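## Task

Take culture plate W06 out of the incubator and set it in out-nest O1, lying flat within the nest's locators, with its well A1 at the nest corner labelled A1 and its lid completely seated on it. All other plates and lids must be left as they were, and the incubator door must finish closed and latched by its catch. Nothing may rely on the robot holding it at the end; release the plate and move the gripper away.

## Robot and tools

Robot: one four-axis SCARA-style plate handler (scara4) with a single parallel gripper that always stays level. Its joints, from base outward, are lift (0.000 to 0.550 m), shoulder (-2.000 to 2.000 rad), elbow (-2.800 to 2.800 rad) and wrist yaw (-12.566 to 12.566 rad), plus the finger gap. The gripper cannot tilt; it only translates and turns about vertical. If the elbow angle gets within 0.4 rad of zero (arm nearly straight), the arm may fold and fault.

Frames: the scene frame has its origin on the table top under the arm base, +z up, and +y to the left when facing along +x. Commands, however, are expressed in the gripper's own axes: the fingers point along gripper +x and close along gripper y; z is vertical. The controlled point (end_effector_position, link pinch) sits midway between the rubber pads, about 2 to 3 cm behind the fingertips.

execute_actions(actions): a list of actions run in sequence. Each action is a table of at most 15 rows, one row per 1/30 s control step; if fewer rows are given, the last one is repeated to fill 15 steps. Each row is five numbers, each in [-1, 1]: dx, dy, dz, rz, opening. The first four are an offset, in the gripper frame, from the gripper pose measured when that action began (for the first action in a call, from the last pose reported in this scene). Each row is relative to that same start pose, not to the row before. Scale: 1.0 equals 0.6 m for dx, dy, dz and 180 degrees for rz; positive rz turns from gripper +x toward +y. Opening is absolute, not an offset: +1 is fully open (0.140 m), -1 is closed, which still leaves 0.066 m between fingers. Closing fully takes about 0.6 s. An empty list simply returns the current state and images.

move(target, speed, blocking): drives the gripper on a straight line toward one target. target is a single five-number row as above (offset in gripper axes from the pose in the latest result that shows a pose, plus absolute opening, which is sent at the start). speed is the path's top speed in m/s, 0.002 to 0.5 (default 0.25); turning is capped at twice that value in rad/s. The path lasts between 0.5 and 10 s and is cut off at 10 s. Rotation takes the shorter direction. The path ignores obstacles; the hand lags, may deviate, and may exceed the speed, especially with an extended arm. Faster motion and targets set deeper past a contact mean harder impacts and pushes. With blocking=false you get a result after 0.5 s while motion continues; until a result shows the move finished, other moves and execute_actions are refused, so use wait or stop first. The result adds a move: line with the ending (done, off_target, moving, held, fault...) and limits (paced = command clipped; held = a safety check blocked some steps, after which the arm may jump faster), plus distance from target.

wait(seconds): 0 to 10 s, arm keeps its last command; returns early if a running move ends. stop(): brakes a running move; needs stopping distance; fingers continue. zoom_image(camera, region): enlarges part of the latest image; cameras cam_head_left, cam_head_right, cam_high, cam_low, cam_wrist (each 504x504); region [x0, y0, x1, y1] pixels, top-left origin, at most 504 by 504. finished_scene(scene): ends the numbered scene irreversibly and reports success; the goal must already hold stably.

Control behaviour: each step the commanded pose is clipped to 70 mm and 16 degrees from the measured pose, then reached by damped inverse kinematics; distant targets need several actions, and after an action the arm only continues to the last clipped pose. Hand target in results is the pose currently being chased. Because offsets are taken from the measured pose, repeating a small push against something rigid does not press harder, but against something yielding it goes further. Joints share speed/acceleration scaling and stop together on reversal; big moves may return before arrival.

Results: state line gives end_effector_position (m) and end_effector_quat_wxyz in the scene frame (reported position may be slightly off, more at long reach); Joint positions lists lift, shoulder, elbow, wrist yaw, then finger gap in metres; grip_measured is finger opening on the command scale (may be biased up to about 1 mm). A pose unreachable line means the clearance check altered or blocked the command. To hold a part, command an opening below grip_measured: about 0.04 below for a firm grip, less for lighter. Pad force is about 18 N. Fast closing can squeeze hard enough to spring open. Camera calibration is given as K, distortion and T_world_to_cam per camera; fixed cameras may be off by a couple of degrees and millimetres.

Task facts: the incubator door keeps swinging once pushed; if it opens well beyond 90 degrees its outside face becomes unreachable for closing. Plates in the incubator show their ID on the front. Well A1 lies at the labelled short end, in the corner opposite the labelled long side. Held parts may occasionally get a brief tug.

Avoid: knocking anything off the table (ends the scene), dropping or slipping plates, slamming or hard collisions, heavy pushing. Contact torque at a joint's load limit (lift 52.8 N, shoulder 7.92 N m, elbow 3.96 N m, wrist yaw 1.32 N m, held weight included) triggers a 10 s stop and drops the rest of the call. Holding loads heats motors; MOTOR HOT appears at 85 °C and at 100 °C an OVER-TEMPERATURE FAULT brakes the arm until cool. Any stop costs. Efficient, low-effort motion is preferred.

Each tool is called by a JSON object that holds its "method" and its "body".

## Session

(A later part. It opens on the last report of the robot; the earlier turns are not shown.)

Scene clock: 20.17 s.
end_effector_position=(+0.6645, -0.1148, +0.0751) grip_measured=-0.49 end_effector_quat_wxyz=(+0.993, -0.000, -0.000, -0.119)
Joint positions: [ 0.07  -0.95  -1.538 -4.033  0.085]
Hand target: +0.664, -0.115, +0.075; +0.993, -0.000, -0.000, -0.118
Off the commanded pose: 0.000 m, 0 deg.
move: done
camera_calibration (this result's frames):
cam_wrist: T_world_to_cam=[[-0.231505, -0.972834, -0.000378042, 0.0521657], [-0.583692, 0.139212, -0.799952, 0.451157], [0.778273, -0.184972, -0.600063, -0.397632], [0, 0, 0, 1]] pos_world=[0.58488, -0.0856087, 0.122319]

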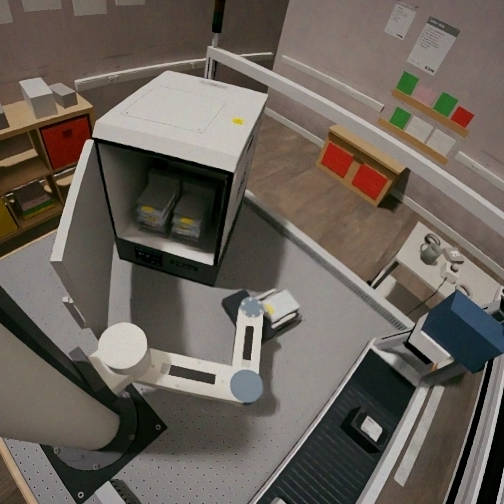

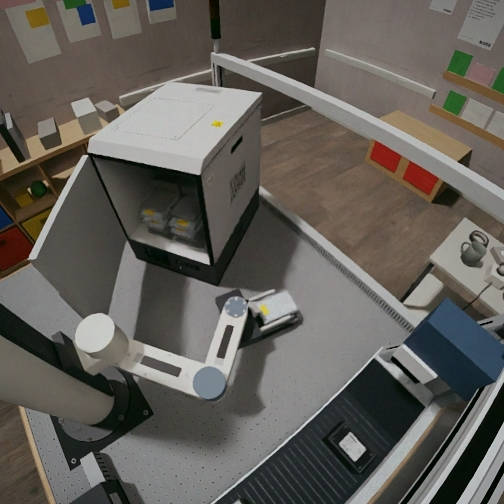

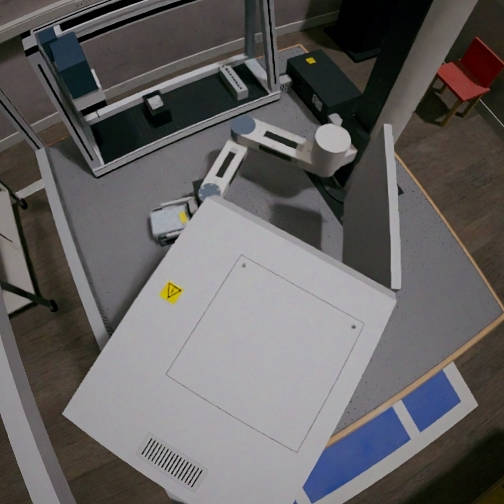

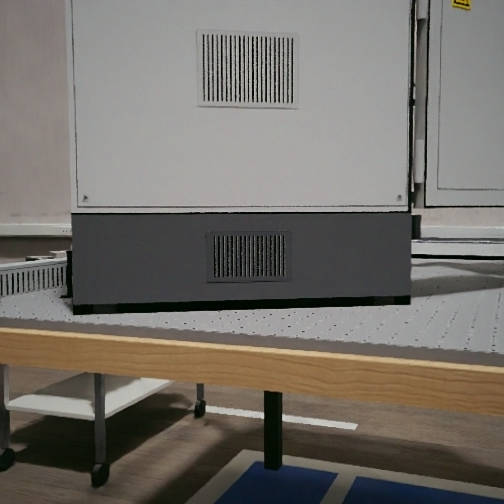

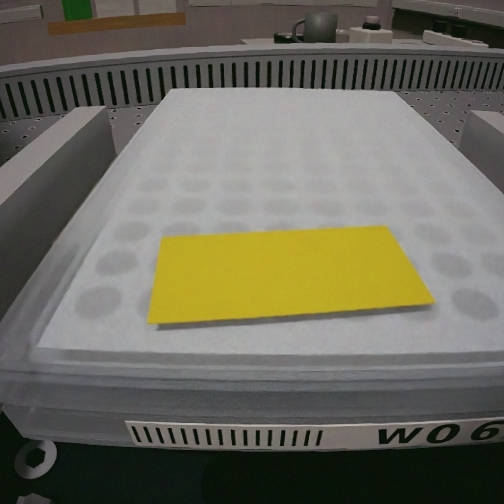

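{"method": "move", "body": {"target": [0,0,-0.04,0,-0.53], "speed": 0.03}}

{"method": "zoom_image", "body": {"camera": "cam_high", "region": [130, 170, 230, 260]}}

{"method": "zoom_image", "body": {"camera": "cam_head_right", "region": [230, 270, 320, 350]}}

Scene clock: 30.70 s.
end_effector_position=(+0.6645, -0.1139, +0.0686) grip_measured=-0.49 end_effector_quat_wxyz=(+0.993, -0.000, -0.000, -0.117)
Joint positions: [ 0.064 -0.949 -1.537 -4.031  0.085]
Hand target: +0.664, -0.114, +0.068; +0.993, -0.000, -0.000, -0.117
Off the commanded pose: 0.017 m, 0 deg.
TORQUE FAULT: the external load on joint 1 (lift) reached its load limit, and the arm stopped for 10 seconds. That time counts as 20 of the actions that you can send in this scene. The arm's remaining commands of this call were not run. The arm holds where it stopped, with its grip as last carried out, and accepts commands again: back off and push less far. The arm stops again, at the same cost, whenever a joint's load reaches its limit.
move: fault
camera_calibration (this result's frames):
cam_wrist: T_world_to_cam=[[-0.228018, -0.973657, -0.000378042, 0.0505931], [-0.584187, 0.137119, -0.799952, 0.445902], [0.778931, -0.182182, -0.600063, -0.401575], [0, 0, 0, 1]] pos_world=[0.584825, -0.0850414, 0.115749]

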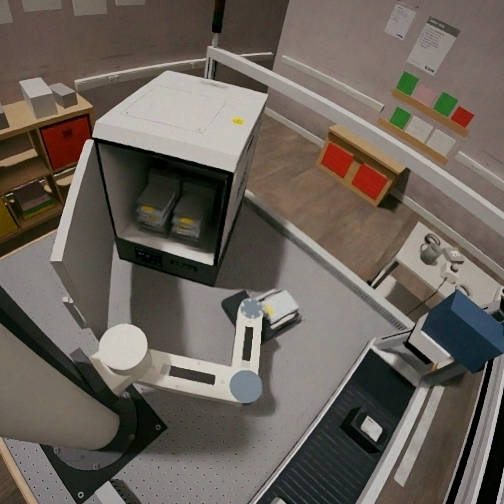

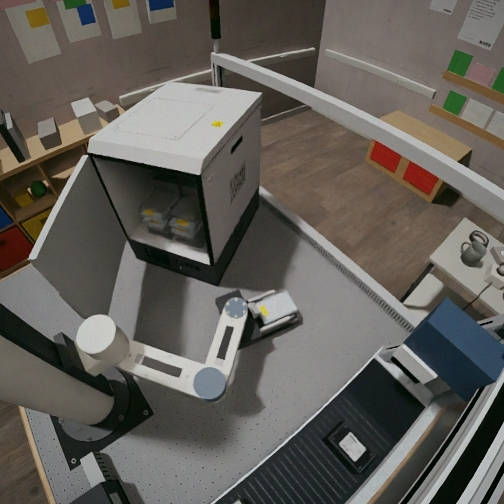

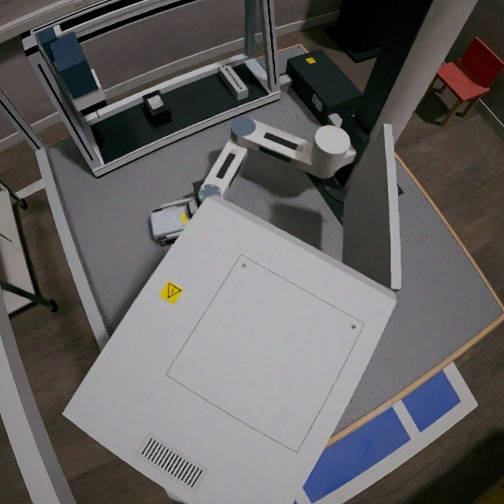

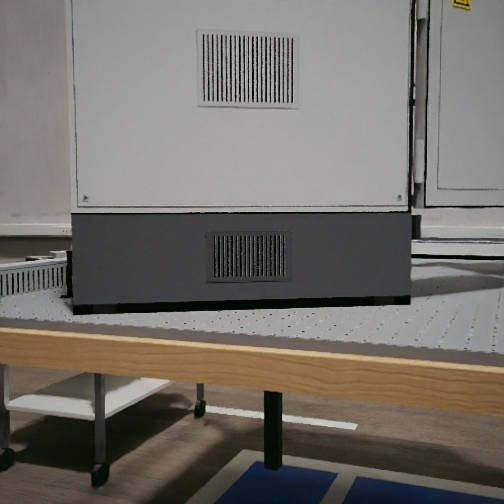

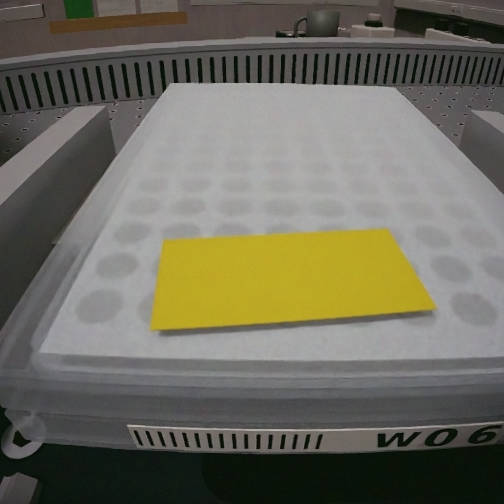

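Region (130, 170, 230, 260) of cam_high's 504x504 image, scaled by 5.040, with more detail than that image has; it fills the top 454 rows of this view, and the rest is white.

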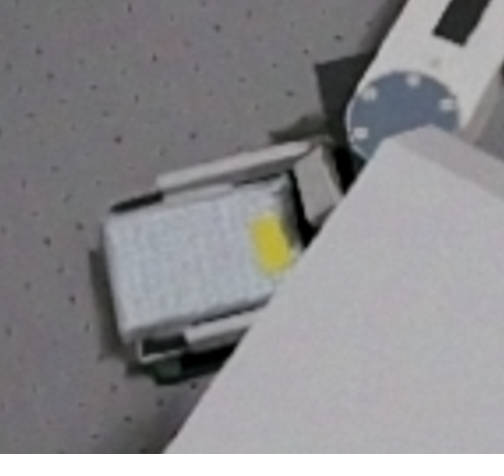

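Region (230, 270, 320, 350) of cam_head_right's 504x504 image, scaled by 5.600, with more detail than that image has.

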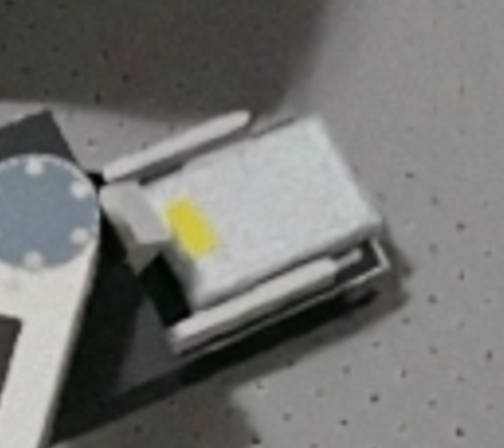

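{"method": "execute_actions", "body": {"actions": [[[0,0,0.02,0,-0.53]],[[0,0,0,0,-0.53]],[[-0.0295,-0.0155,0,0,-0.53]],[[0,0,0,0,-0.53]]]}}

{"method": "zoom_image", "body": {"camera": "cam_high", "region": [130, 170, 230, 260]}}

{"method": "zoom_image", "body": {"camera": "cam_head_right", "region": [230, 270, 320, 350]}}

Scene clock: 32.83 s.
end_effector_position=(+0.6451, -0.1190, +0.0806) grip_measured=-0.49 end_effector_quat_wxyz=(+0.993, -0.000, -0.000, -0.117)
Joint positions: [ 0.076 -1.015 -1.444 -4.058  0.085]
Hand target: +0.645, -0.119, +0.081; +0.993, -0.000, -0.000, -0.117
Off the commanded pose: 0.000 m, 0 deg.
camera_calibration (this result's frames):
cam_wrist: T_world_to_cam=[[-0.228079, -0.973643, -0.000378042, 0.0413197], [-0.584178, 0.137156, -0.799952, 0.444883], [0.77892, -0.182232, -0.600063, -0.380145], [0, 0, 0, 1]] pos_world=[0.565417, -0.0900623, 0.12779]

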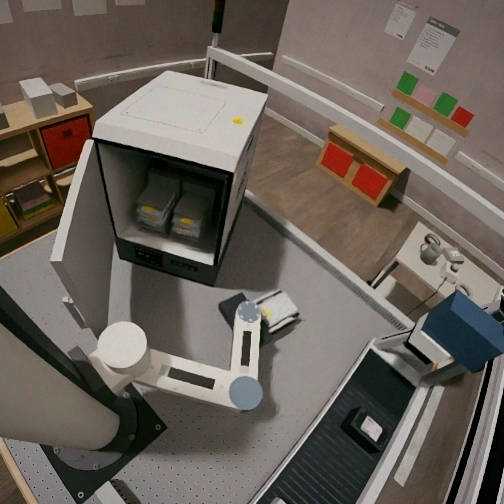

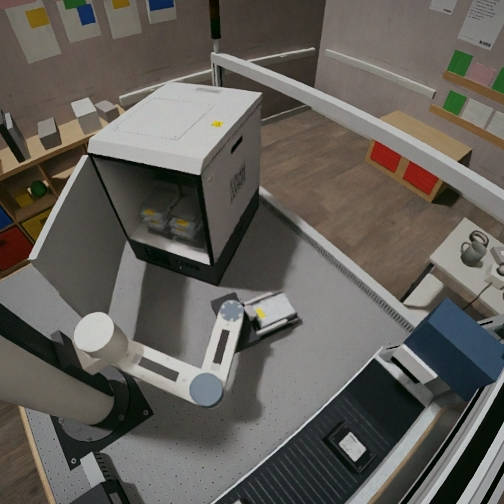

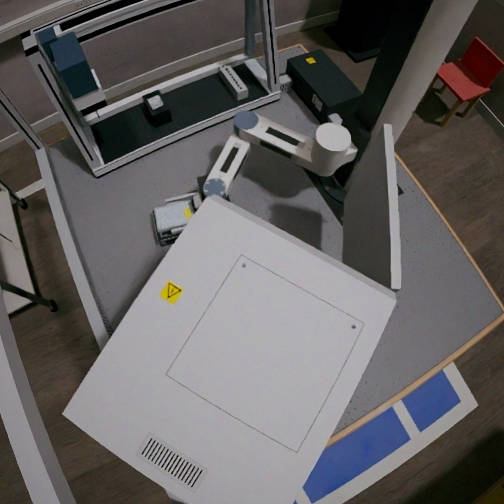

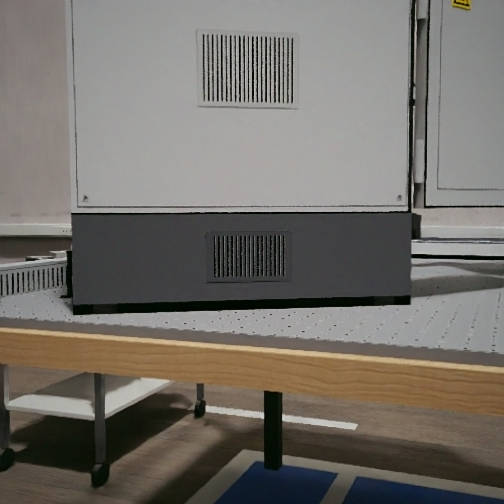

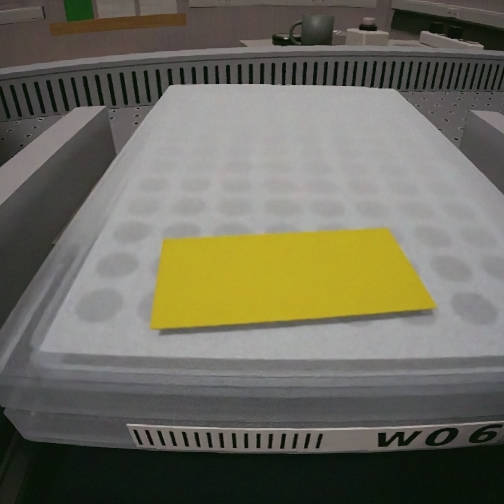

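Region (130, 170, 230, 260) of cam_high's 504x504 image, scaled by 5.040, with more detail than that image has; it fills the top 454 rows of this view, and the rest is white.

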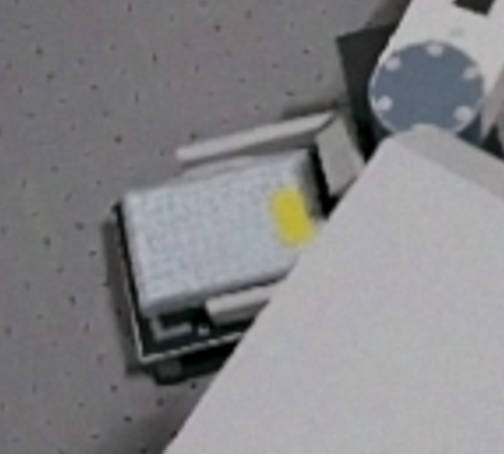

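Region (230, 270, 320, 350) of cam_head_right's 504x504 image, scaled by 5.600, with more detail than that image has.

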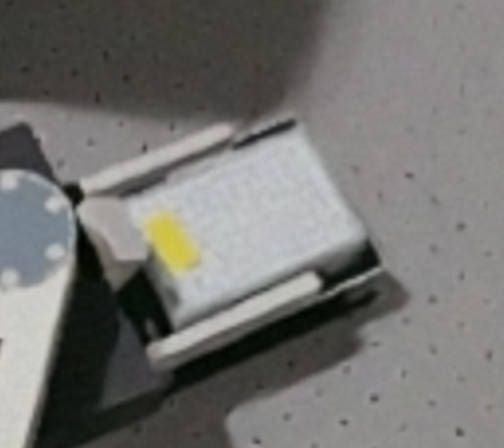

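{"method": "execute_actions", "body": {"actions": [[[0,0,-0.017,0,-0.53]],[[0,0,0,0,-0.53]],[[0,0,-0.0025,0,-0.53]],[[0,0,-0.0025,0,-0.53]],[[0,0,-0.0025,0,-0.53]],[[0,0,-0.0025,0,-0.53]],[[0,0,-0.0025,0,-0.53]],[[0,0,-0.0025,0,-0.53]],[[0,0,-0.0025,0,-0.53]],[[0,0,-0.0025,0,-0.53]]]}}

{"method": "zoom_image", "body": {"camera": "cam_high", "region": [130, 170, 230, 260]}}

{"method": "zoom_image", "body": {"camera": "cam_head_right", "region": [230, 270, 320, 350]}}

Scene clock: 37.97 s.
end_effector_position=(+0.6449, -0.1194, +0.0665) grip_measured=-0.49 end_effector_quat_wxyz=(+0.993, -0.000, -0.000, -0.118)
Joint positions: [ 0.061 -1.015 -1.444 -4.061  0.085]
Hand target: +0.645, -0.119, +0.065; +0.993, -0.000, -0.000, -0.118
Off the commanded pose: 0.001 m, 0 deg.
camera_calibration (this result's frames):
cam_wrist: T_world_to_cam=[[-0.230845, -0.97299, -0.000378042, 0.0427117], [-0.583786, 0.138816, -0.799952, 0.433491], [0.778399, -0.184445, -0.600063, -0.388498], [0, 0, 0, 1]] pos_world=[0.565332, -0.0902738, 0.113665]

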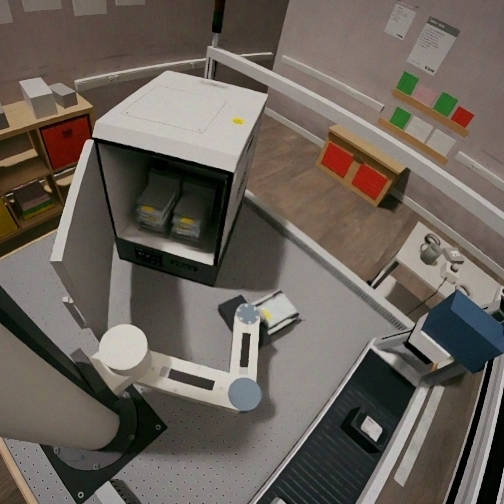

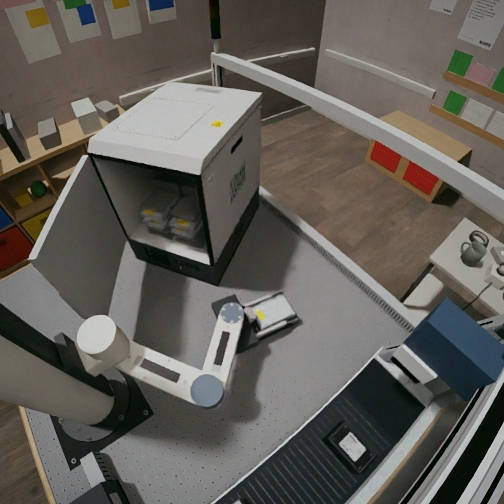

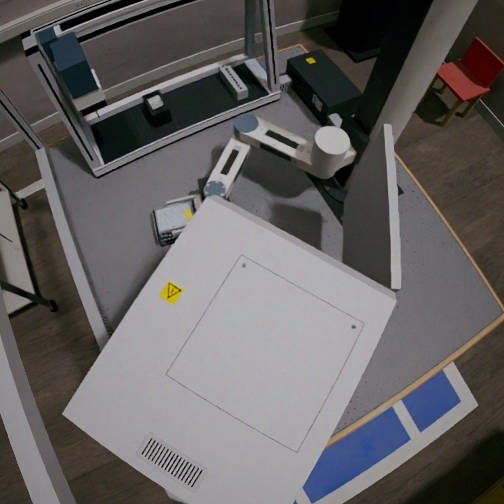

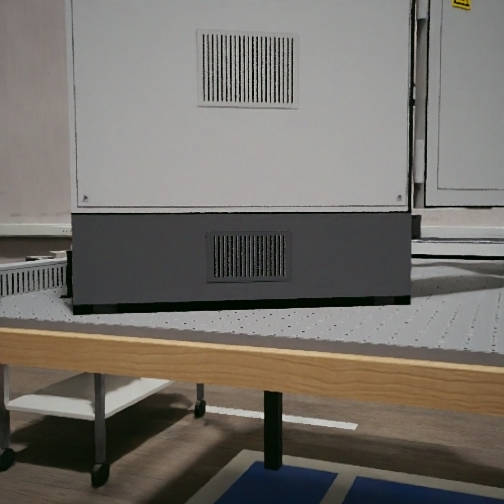

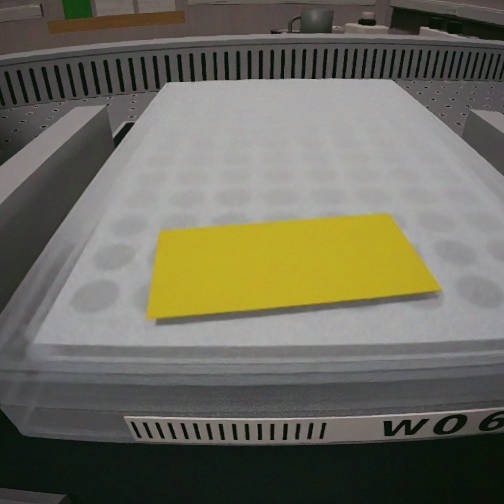

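Region (130, 170, 230, 260) of cam_high's 504x504 image, scaled by 5.040, with more detail than that image has; it fills the top 454 rows of this view, and the rest is white.

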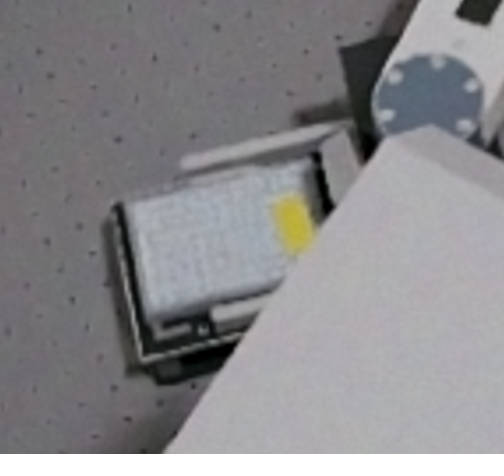

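Region (230, 270, 320, 350) of cam_head_right's 504x504 image, scaled by 5.600, with more detail than that image has.

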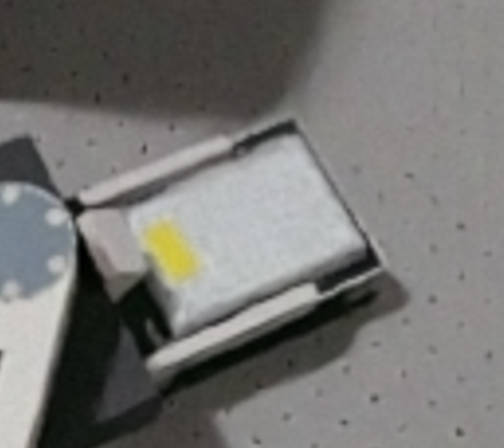

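{"method": "execute_actions", "body": {"actions": [[[0,0,0.002,0,-0.1]],[[0,0,0,0,-0.1]],[[0,0,0.1,0,-0.1]],[[-0.1,0,0.1,0,-0.1]],[[-0.1,0,0.05,0,-0.1]],[[0,0,0,0,-0.1]]]}}

Scene clock: 41.10 s.
end_effector_position=(+0.5282, -0.0914, +0.2179) grip_measured=-0.10 end_effector_quat_wxyz=(+0.993, -0.000, -0.000, -0.118)
Joint positions: [ 0.213 -1.232 -0.882 -4.407  0.099]
Hand target: +0.528, -0.091, +0.218; +0.993, -0.000, -0.000, -0.118
Off the commanded pose: 0.000 m, 0 deg.
camera_calibration (this result's frames):
cam_wrist: T_world_to_cam=[[-0.230958, -0.972964, -0.000378042, 0.0431031], [-0.58377, 0.138883, -0.799952, 0.482603], [0.778377, -0.184534, -0.600063, -0.201544], [0, 0, 0, 1]] pos_world=[0.448562, -0.0622797, 0.265137]

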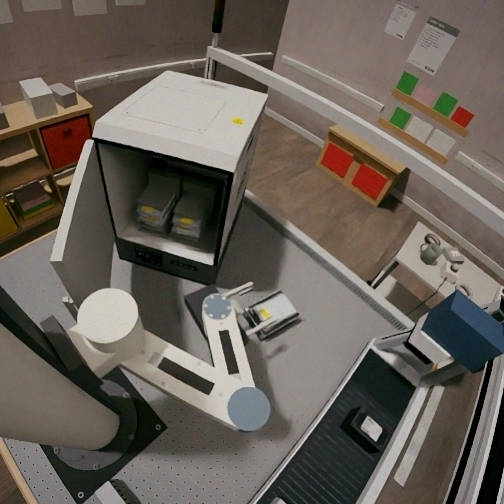

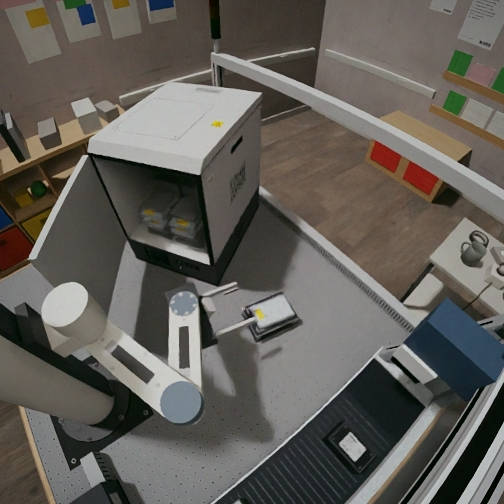

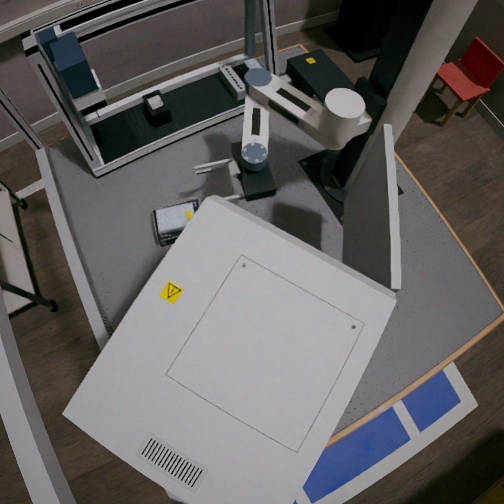

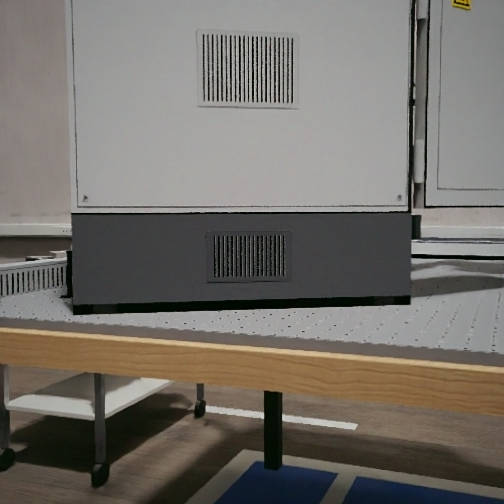

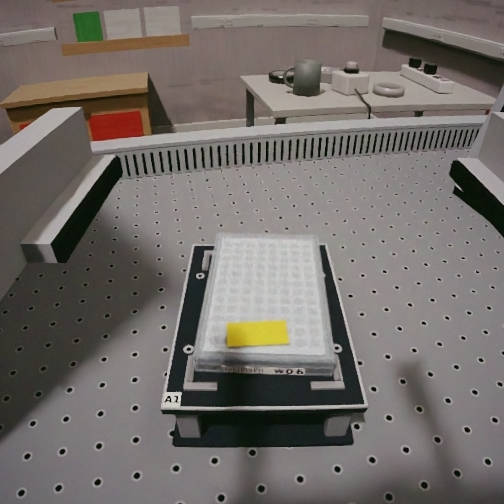

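{"method": "zoom_image", "body": {"camera": "cam_wrist", "region": [140, 220, 390, 420]}}

Region (140, 220, 390, 420) of cam_wrist's 504x504 image, scaled by 2.016, with more detail than that image has; it fills the top 403 rows of this view, and the rest is white.

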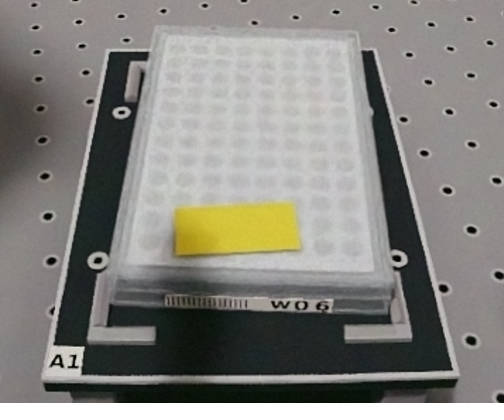

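{"method": "move", "body": {"target": [0.2,0,-0.2,0,-0.1], "speed": 0.15}}

{"method": "execute_actions", "body": {"actions": [[[0,0,-0.048,0,-0.1]],[[0,0,0,0,-0.3]],[[0,0,0,0,-0.42]],[[0,0,0,0,-0.53]],[[0,0,0,0,-0.53]],[[0,0,0.01,0,-0.53]],[[-0.007,0.0035,0,0.011,-0.53]],[[0,0,0,0,-0.53]],[[0,0,-0.0025,0,-0.53]],[[0,0,-0.0025,0,-0.53]],[[0,0,-0.0025,0,-0.53]],[[0,0,-0.0025,0,-0.53]],[[0,0,-0.0025,0,-0.53]],[[0,0,-0.0025,0,-0.53]]]}}

Scene clock: 42.93 s.
end_effector_position=(+0.6448, -0.1196, +0.0979) grip_measured=-0.10 end_effector_quat_wxyz=(+0.993, -0.000, -0.000, -0.119)
Joint positions: [ 0.093 -1.016 -1.443 -4.062  0.099]
Hand target: +0.645, -0.120, +0.098; +0.993, -0.000, -0.000, -0.118
Off the commanded pose: 0.000 m, 0 deg.
move: done
camera_calibration (this result's frames):
cam_wrist: T_world_to_cam=[[-0.231384, -0.972862, -0.000378042, 0.0428498], [-0.583709, 0.13914, -0.799952, 0.458571], [0.778296, -0.184876, -0.600063, -0.36959], [0, 0, 0, 1]] pos_world=[0.565238, -0.0904467, 0.145074]

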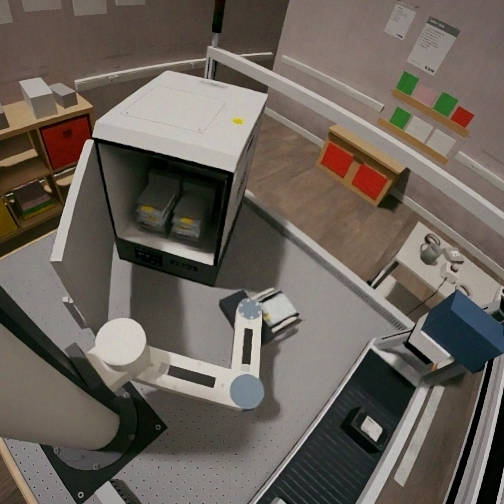

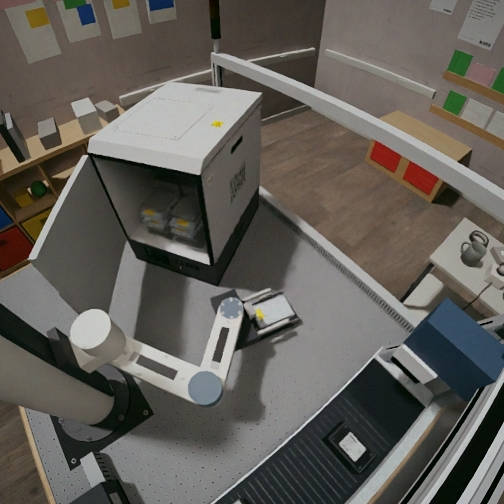

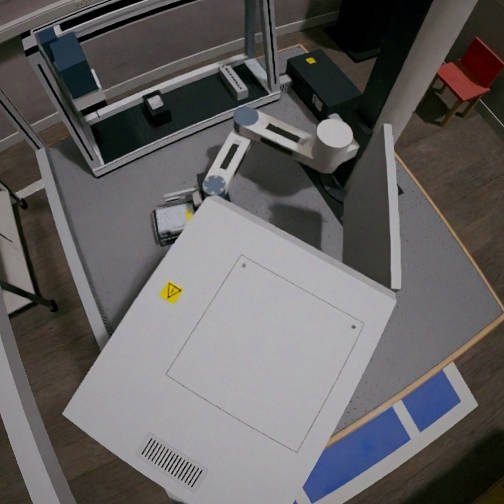

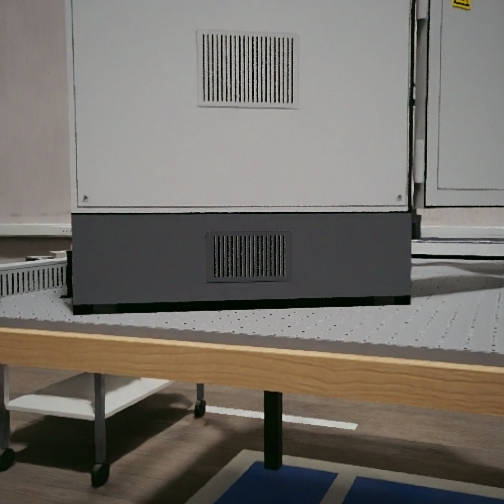

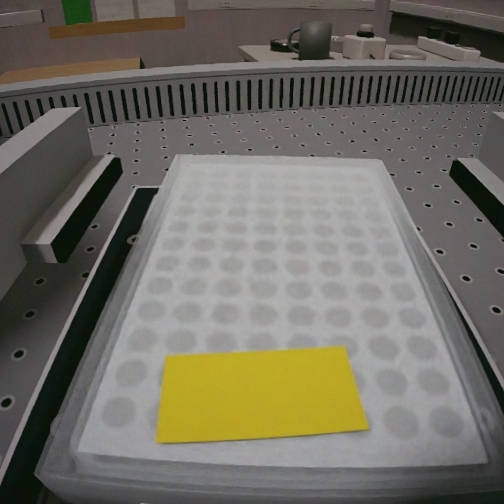

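Scene clock: 49.93 s.
end_effector_position=(+0.6413, -0.1136, +0.0673) grip_measured=-0.48 end_effector_quat_wxyz=(+0.995, -0.000, -0.000, -0.096)
Joint positions: [ 0.062 -1.03  -1.419 -4.027  0.085]
Hand target: +0.641, -0.114, +0.066; +0.995, -0.000, -0.000, -0.096
Off the commanded pose: 0.001 m, 0 deg.
camera_calibration (this result's frames):
cam_wrist: T_world_to_cam=[[-0.187925, -0.982183, -0.000378042, 0.0189479], [-0.589315, 0.113064, -0.799952, 0.431818], [0.785743, -0.150108, -0.600063, -0.384955], [0, 0, 0, 1]] pos_world=[0.560513, -0.0879974, 0.114444]

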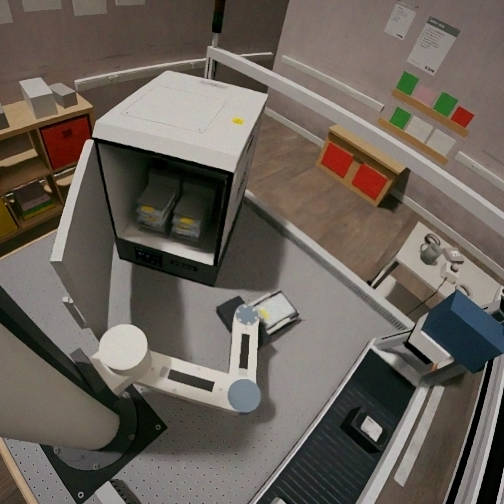

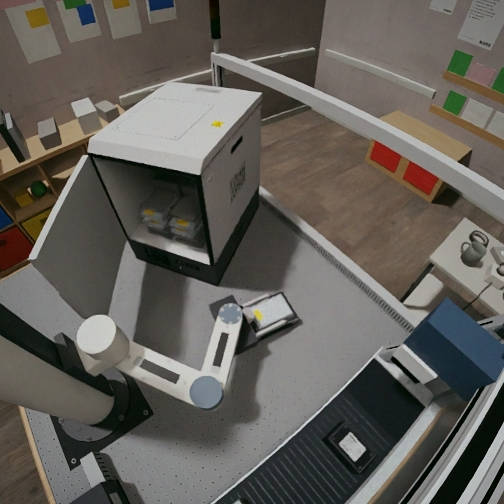

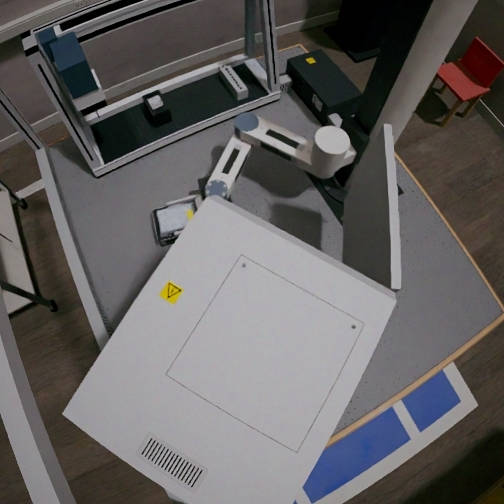

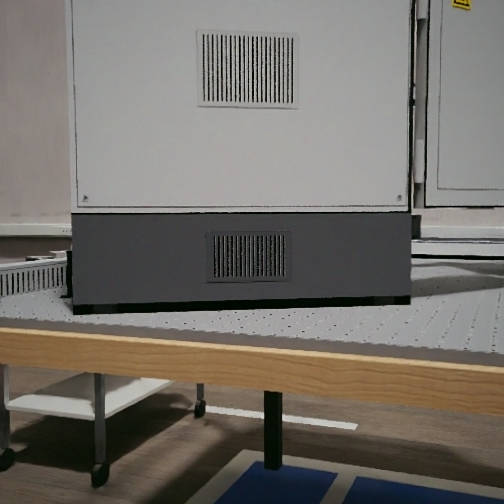

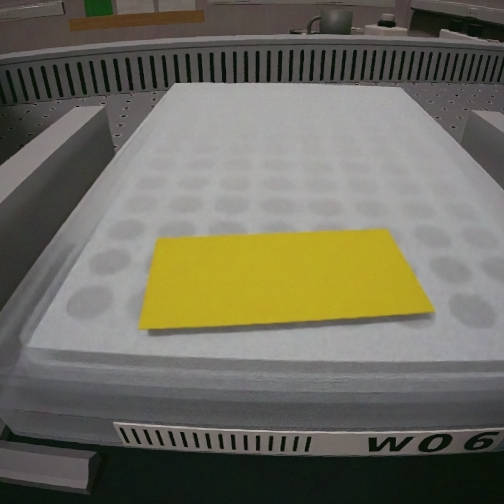

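{"method": "execute_actions", "body": {"actions": [[[0,0,0.002,0,-0.1]],[[0,0,0,0,-0.1]],[[0,0,0.1,0,-0.1]],[[-0.1,0,0.1,0,-0.1]],[[-0.1,0,0.05,0,-0.1]],[[0,0,0,0,-0.1]]]}}

{"method": "zoom_image", "body": {"camera": "cam_wrist", "region": [140, 220, 390, 420]}}

Scene clock: 53.03 s.
end_effector_position=(+0.5234, -0.0907, +0.2187) grip_measured=-0.10 end_effector_quat_wxyz=(+0.995, -0.000, -0.000, -0.096)
Joint positions: [ 0.214 -1.268 -0.863 -4.345  0.099]
Hand target: +0.523, -0.091, +0.219; +0.995, -0.000, -0.000, -0.096
Off the commanded pose: 0.000 m, 0 deg.
camera_calibration (this result's frames):
cam_wrist: T_world_to_cam=[[-0.187427, -0.982278, -0.000378042, 0.0191061], [-0.589373, 0.112765, -0.799952, 0.480917], [0.785819, -0.14971, -0.600063, -0.197983], [0, 0, 0, 1]] pos_world=[0.442599, -0.0651032, 0.265915]

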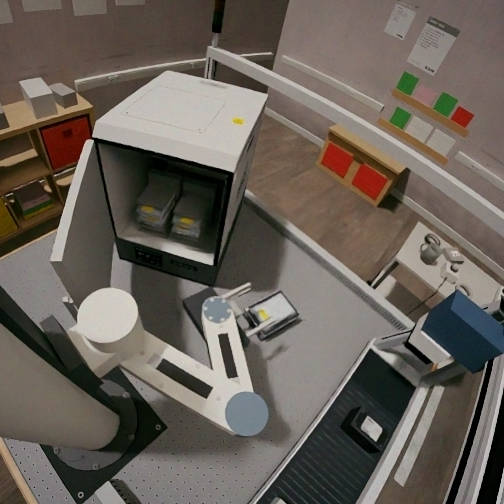

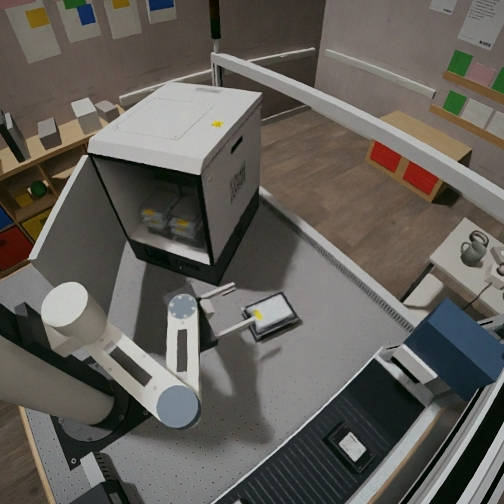

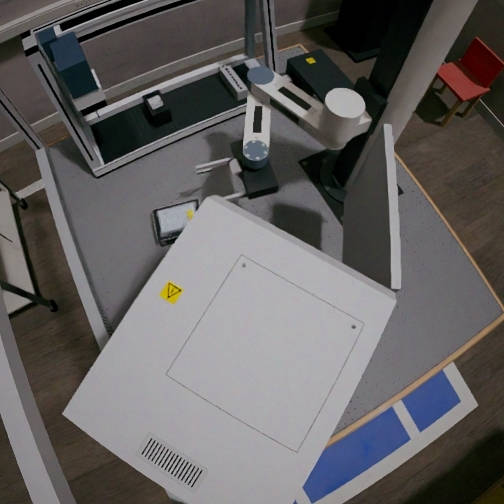

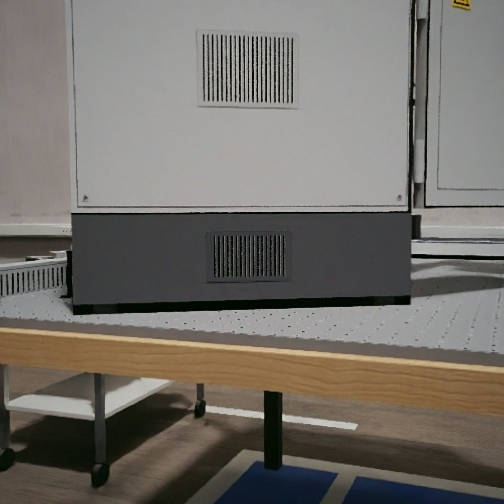

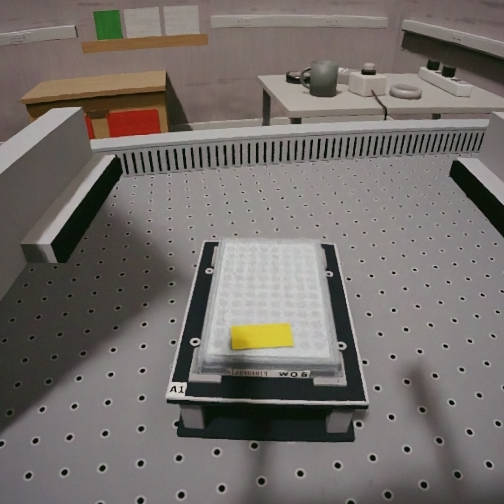

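Region (140, 220, 390, 420) of cam_wrist's 504x504 image, scaled by 2.016, with more detail than that image has; it fills the top 403 rows of this view, and the rest is white.

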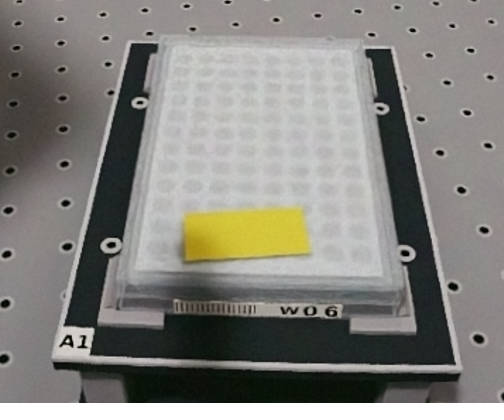

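{"method": "move", "body": {"target": [-0.268,0.306,0.55,0,-1], "speed": 0.3}}

Scene clock: 55.63 s.
end_effector_position=(+0.4006, +0.1204, +0.5488) grip_measured=-1.00 end_effector_quat_wxyz=(+0.995, -0.000, -0.000, -0.096)
Joint positions: [ 0.544  0.01  -0.655 -5.831  0.066]
Hand target: +0.401, +0.120, +0.549; +0.995, -0.000, -0.000, -0.096
Off the commanded pose: 0.000 m, 0 deg.
move: done
camera_calibration (this result's frames):
cam_wrist: T_world_to_cam=[[-0.186981, -0.982363, -0.000378042, 0.203356], [-0.589424, 0.112498, -0.799952, 0.64881], [0.785887, -0.149353, -0.600063, 0.128127], [0, 0, 0, 1]] pos_world=[0.319754, 0.145917, 0.595978]

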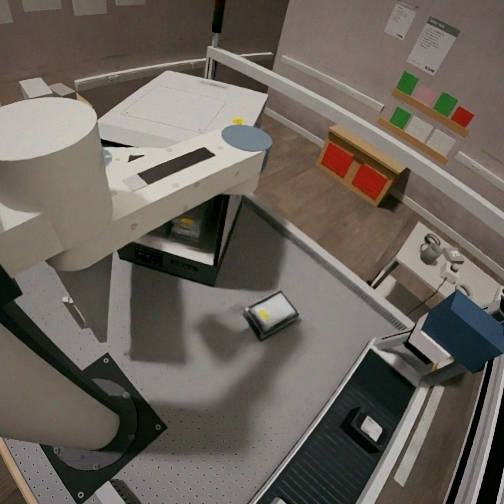

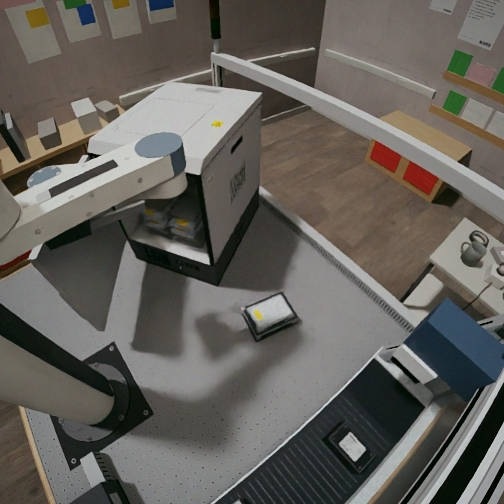

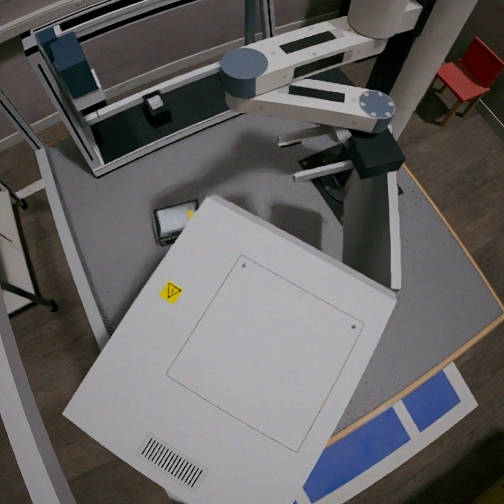

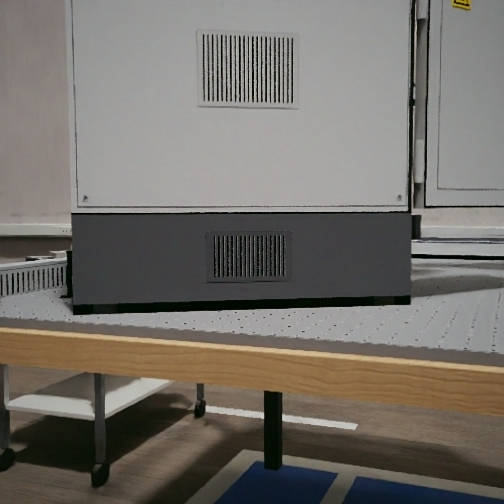

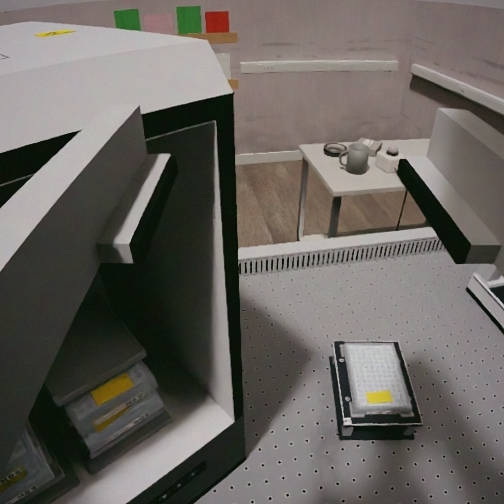

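{"method": "move", "body": {"target": [-0.426,0.1695,0.008,-0.128,-1], "speed": 0.12}}

Scene clock: 58.37 s.
end_effector_position=(+0.1689, +0.2689, +0.5535) grip_measured=-1.00 end_effector_quat_wxyz=(+0.956, -0.000, -0.000, -0.293)
Joint positions: [ 0.549  1.199 -1.567 -6.509  0.066]
Hand target: +0.169, +0.269, +0.554; +0.956, -0.000, -0.000, -0.293
Off the commanded pose: 0.000 m, 0 deg.
move: done
camera_calibration (this result's frames):
cam_wrist: T_world_to_cam=[[-0.55659, -0.830787, -0.000378042, 0.32756], [-0.498357, 0.334241, -0.799952, 0.424328], [0.664717, -0.445057, -0.600063, 0.435214], [0, 0, 0, 1]] pos_world=[0.104489, 0.324, 0.600722]

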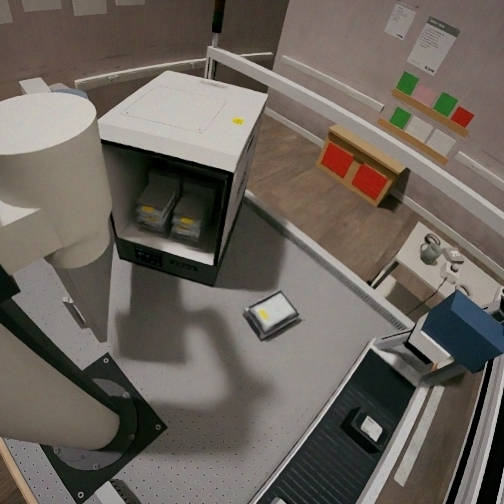

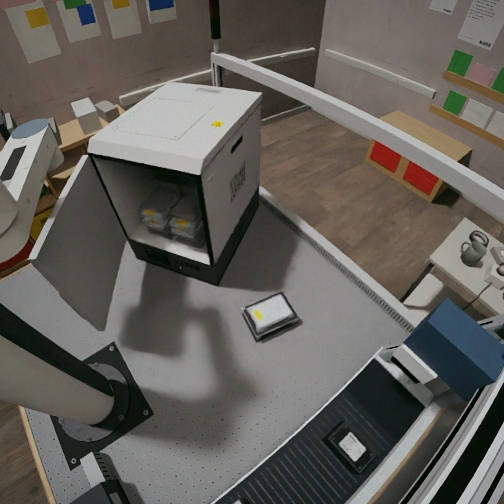

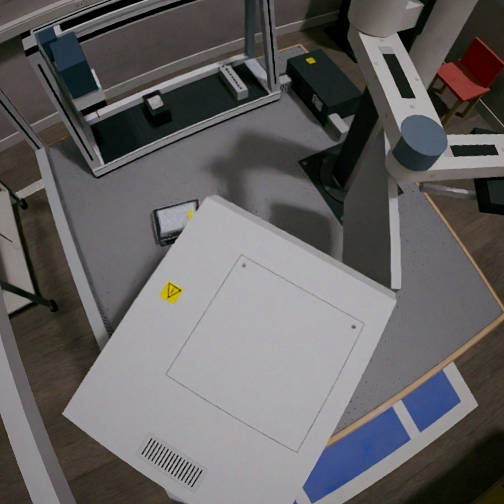

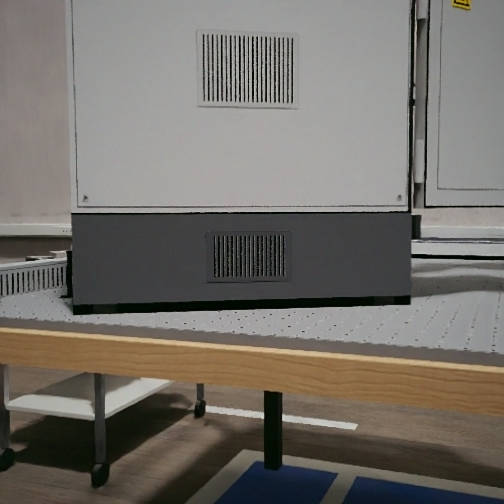

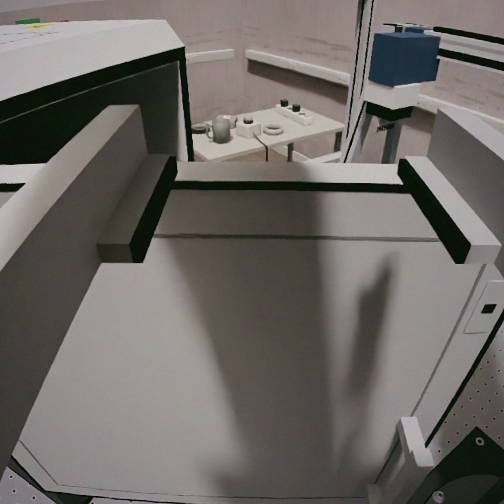

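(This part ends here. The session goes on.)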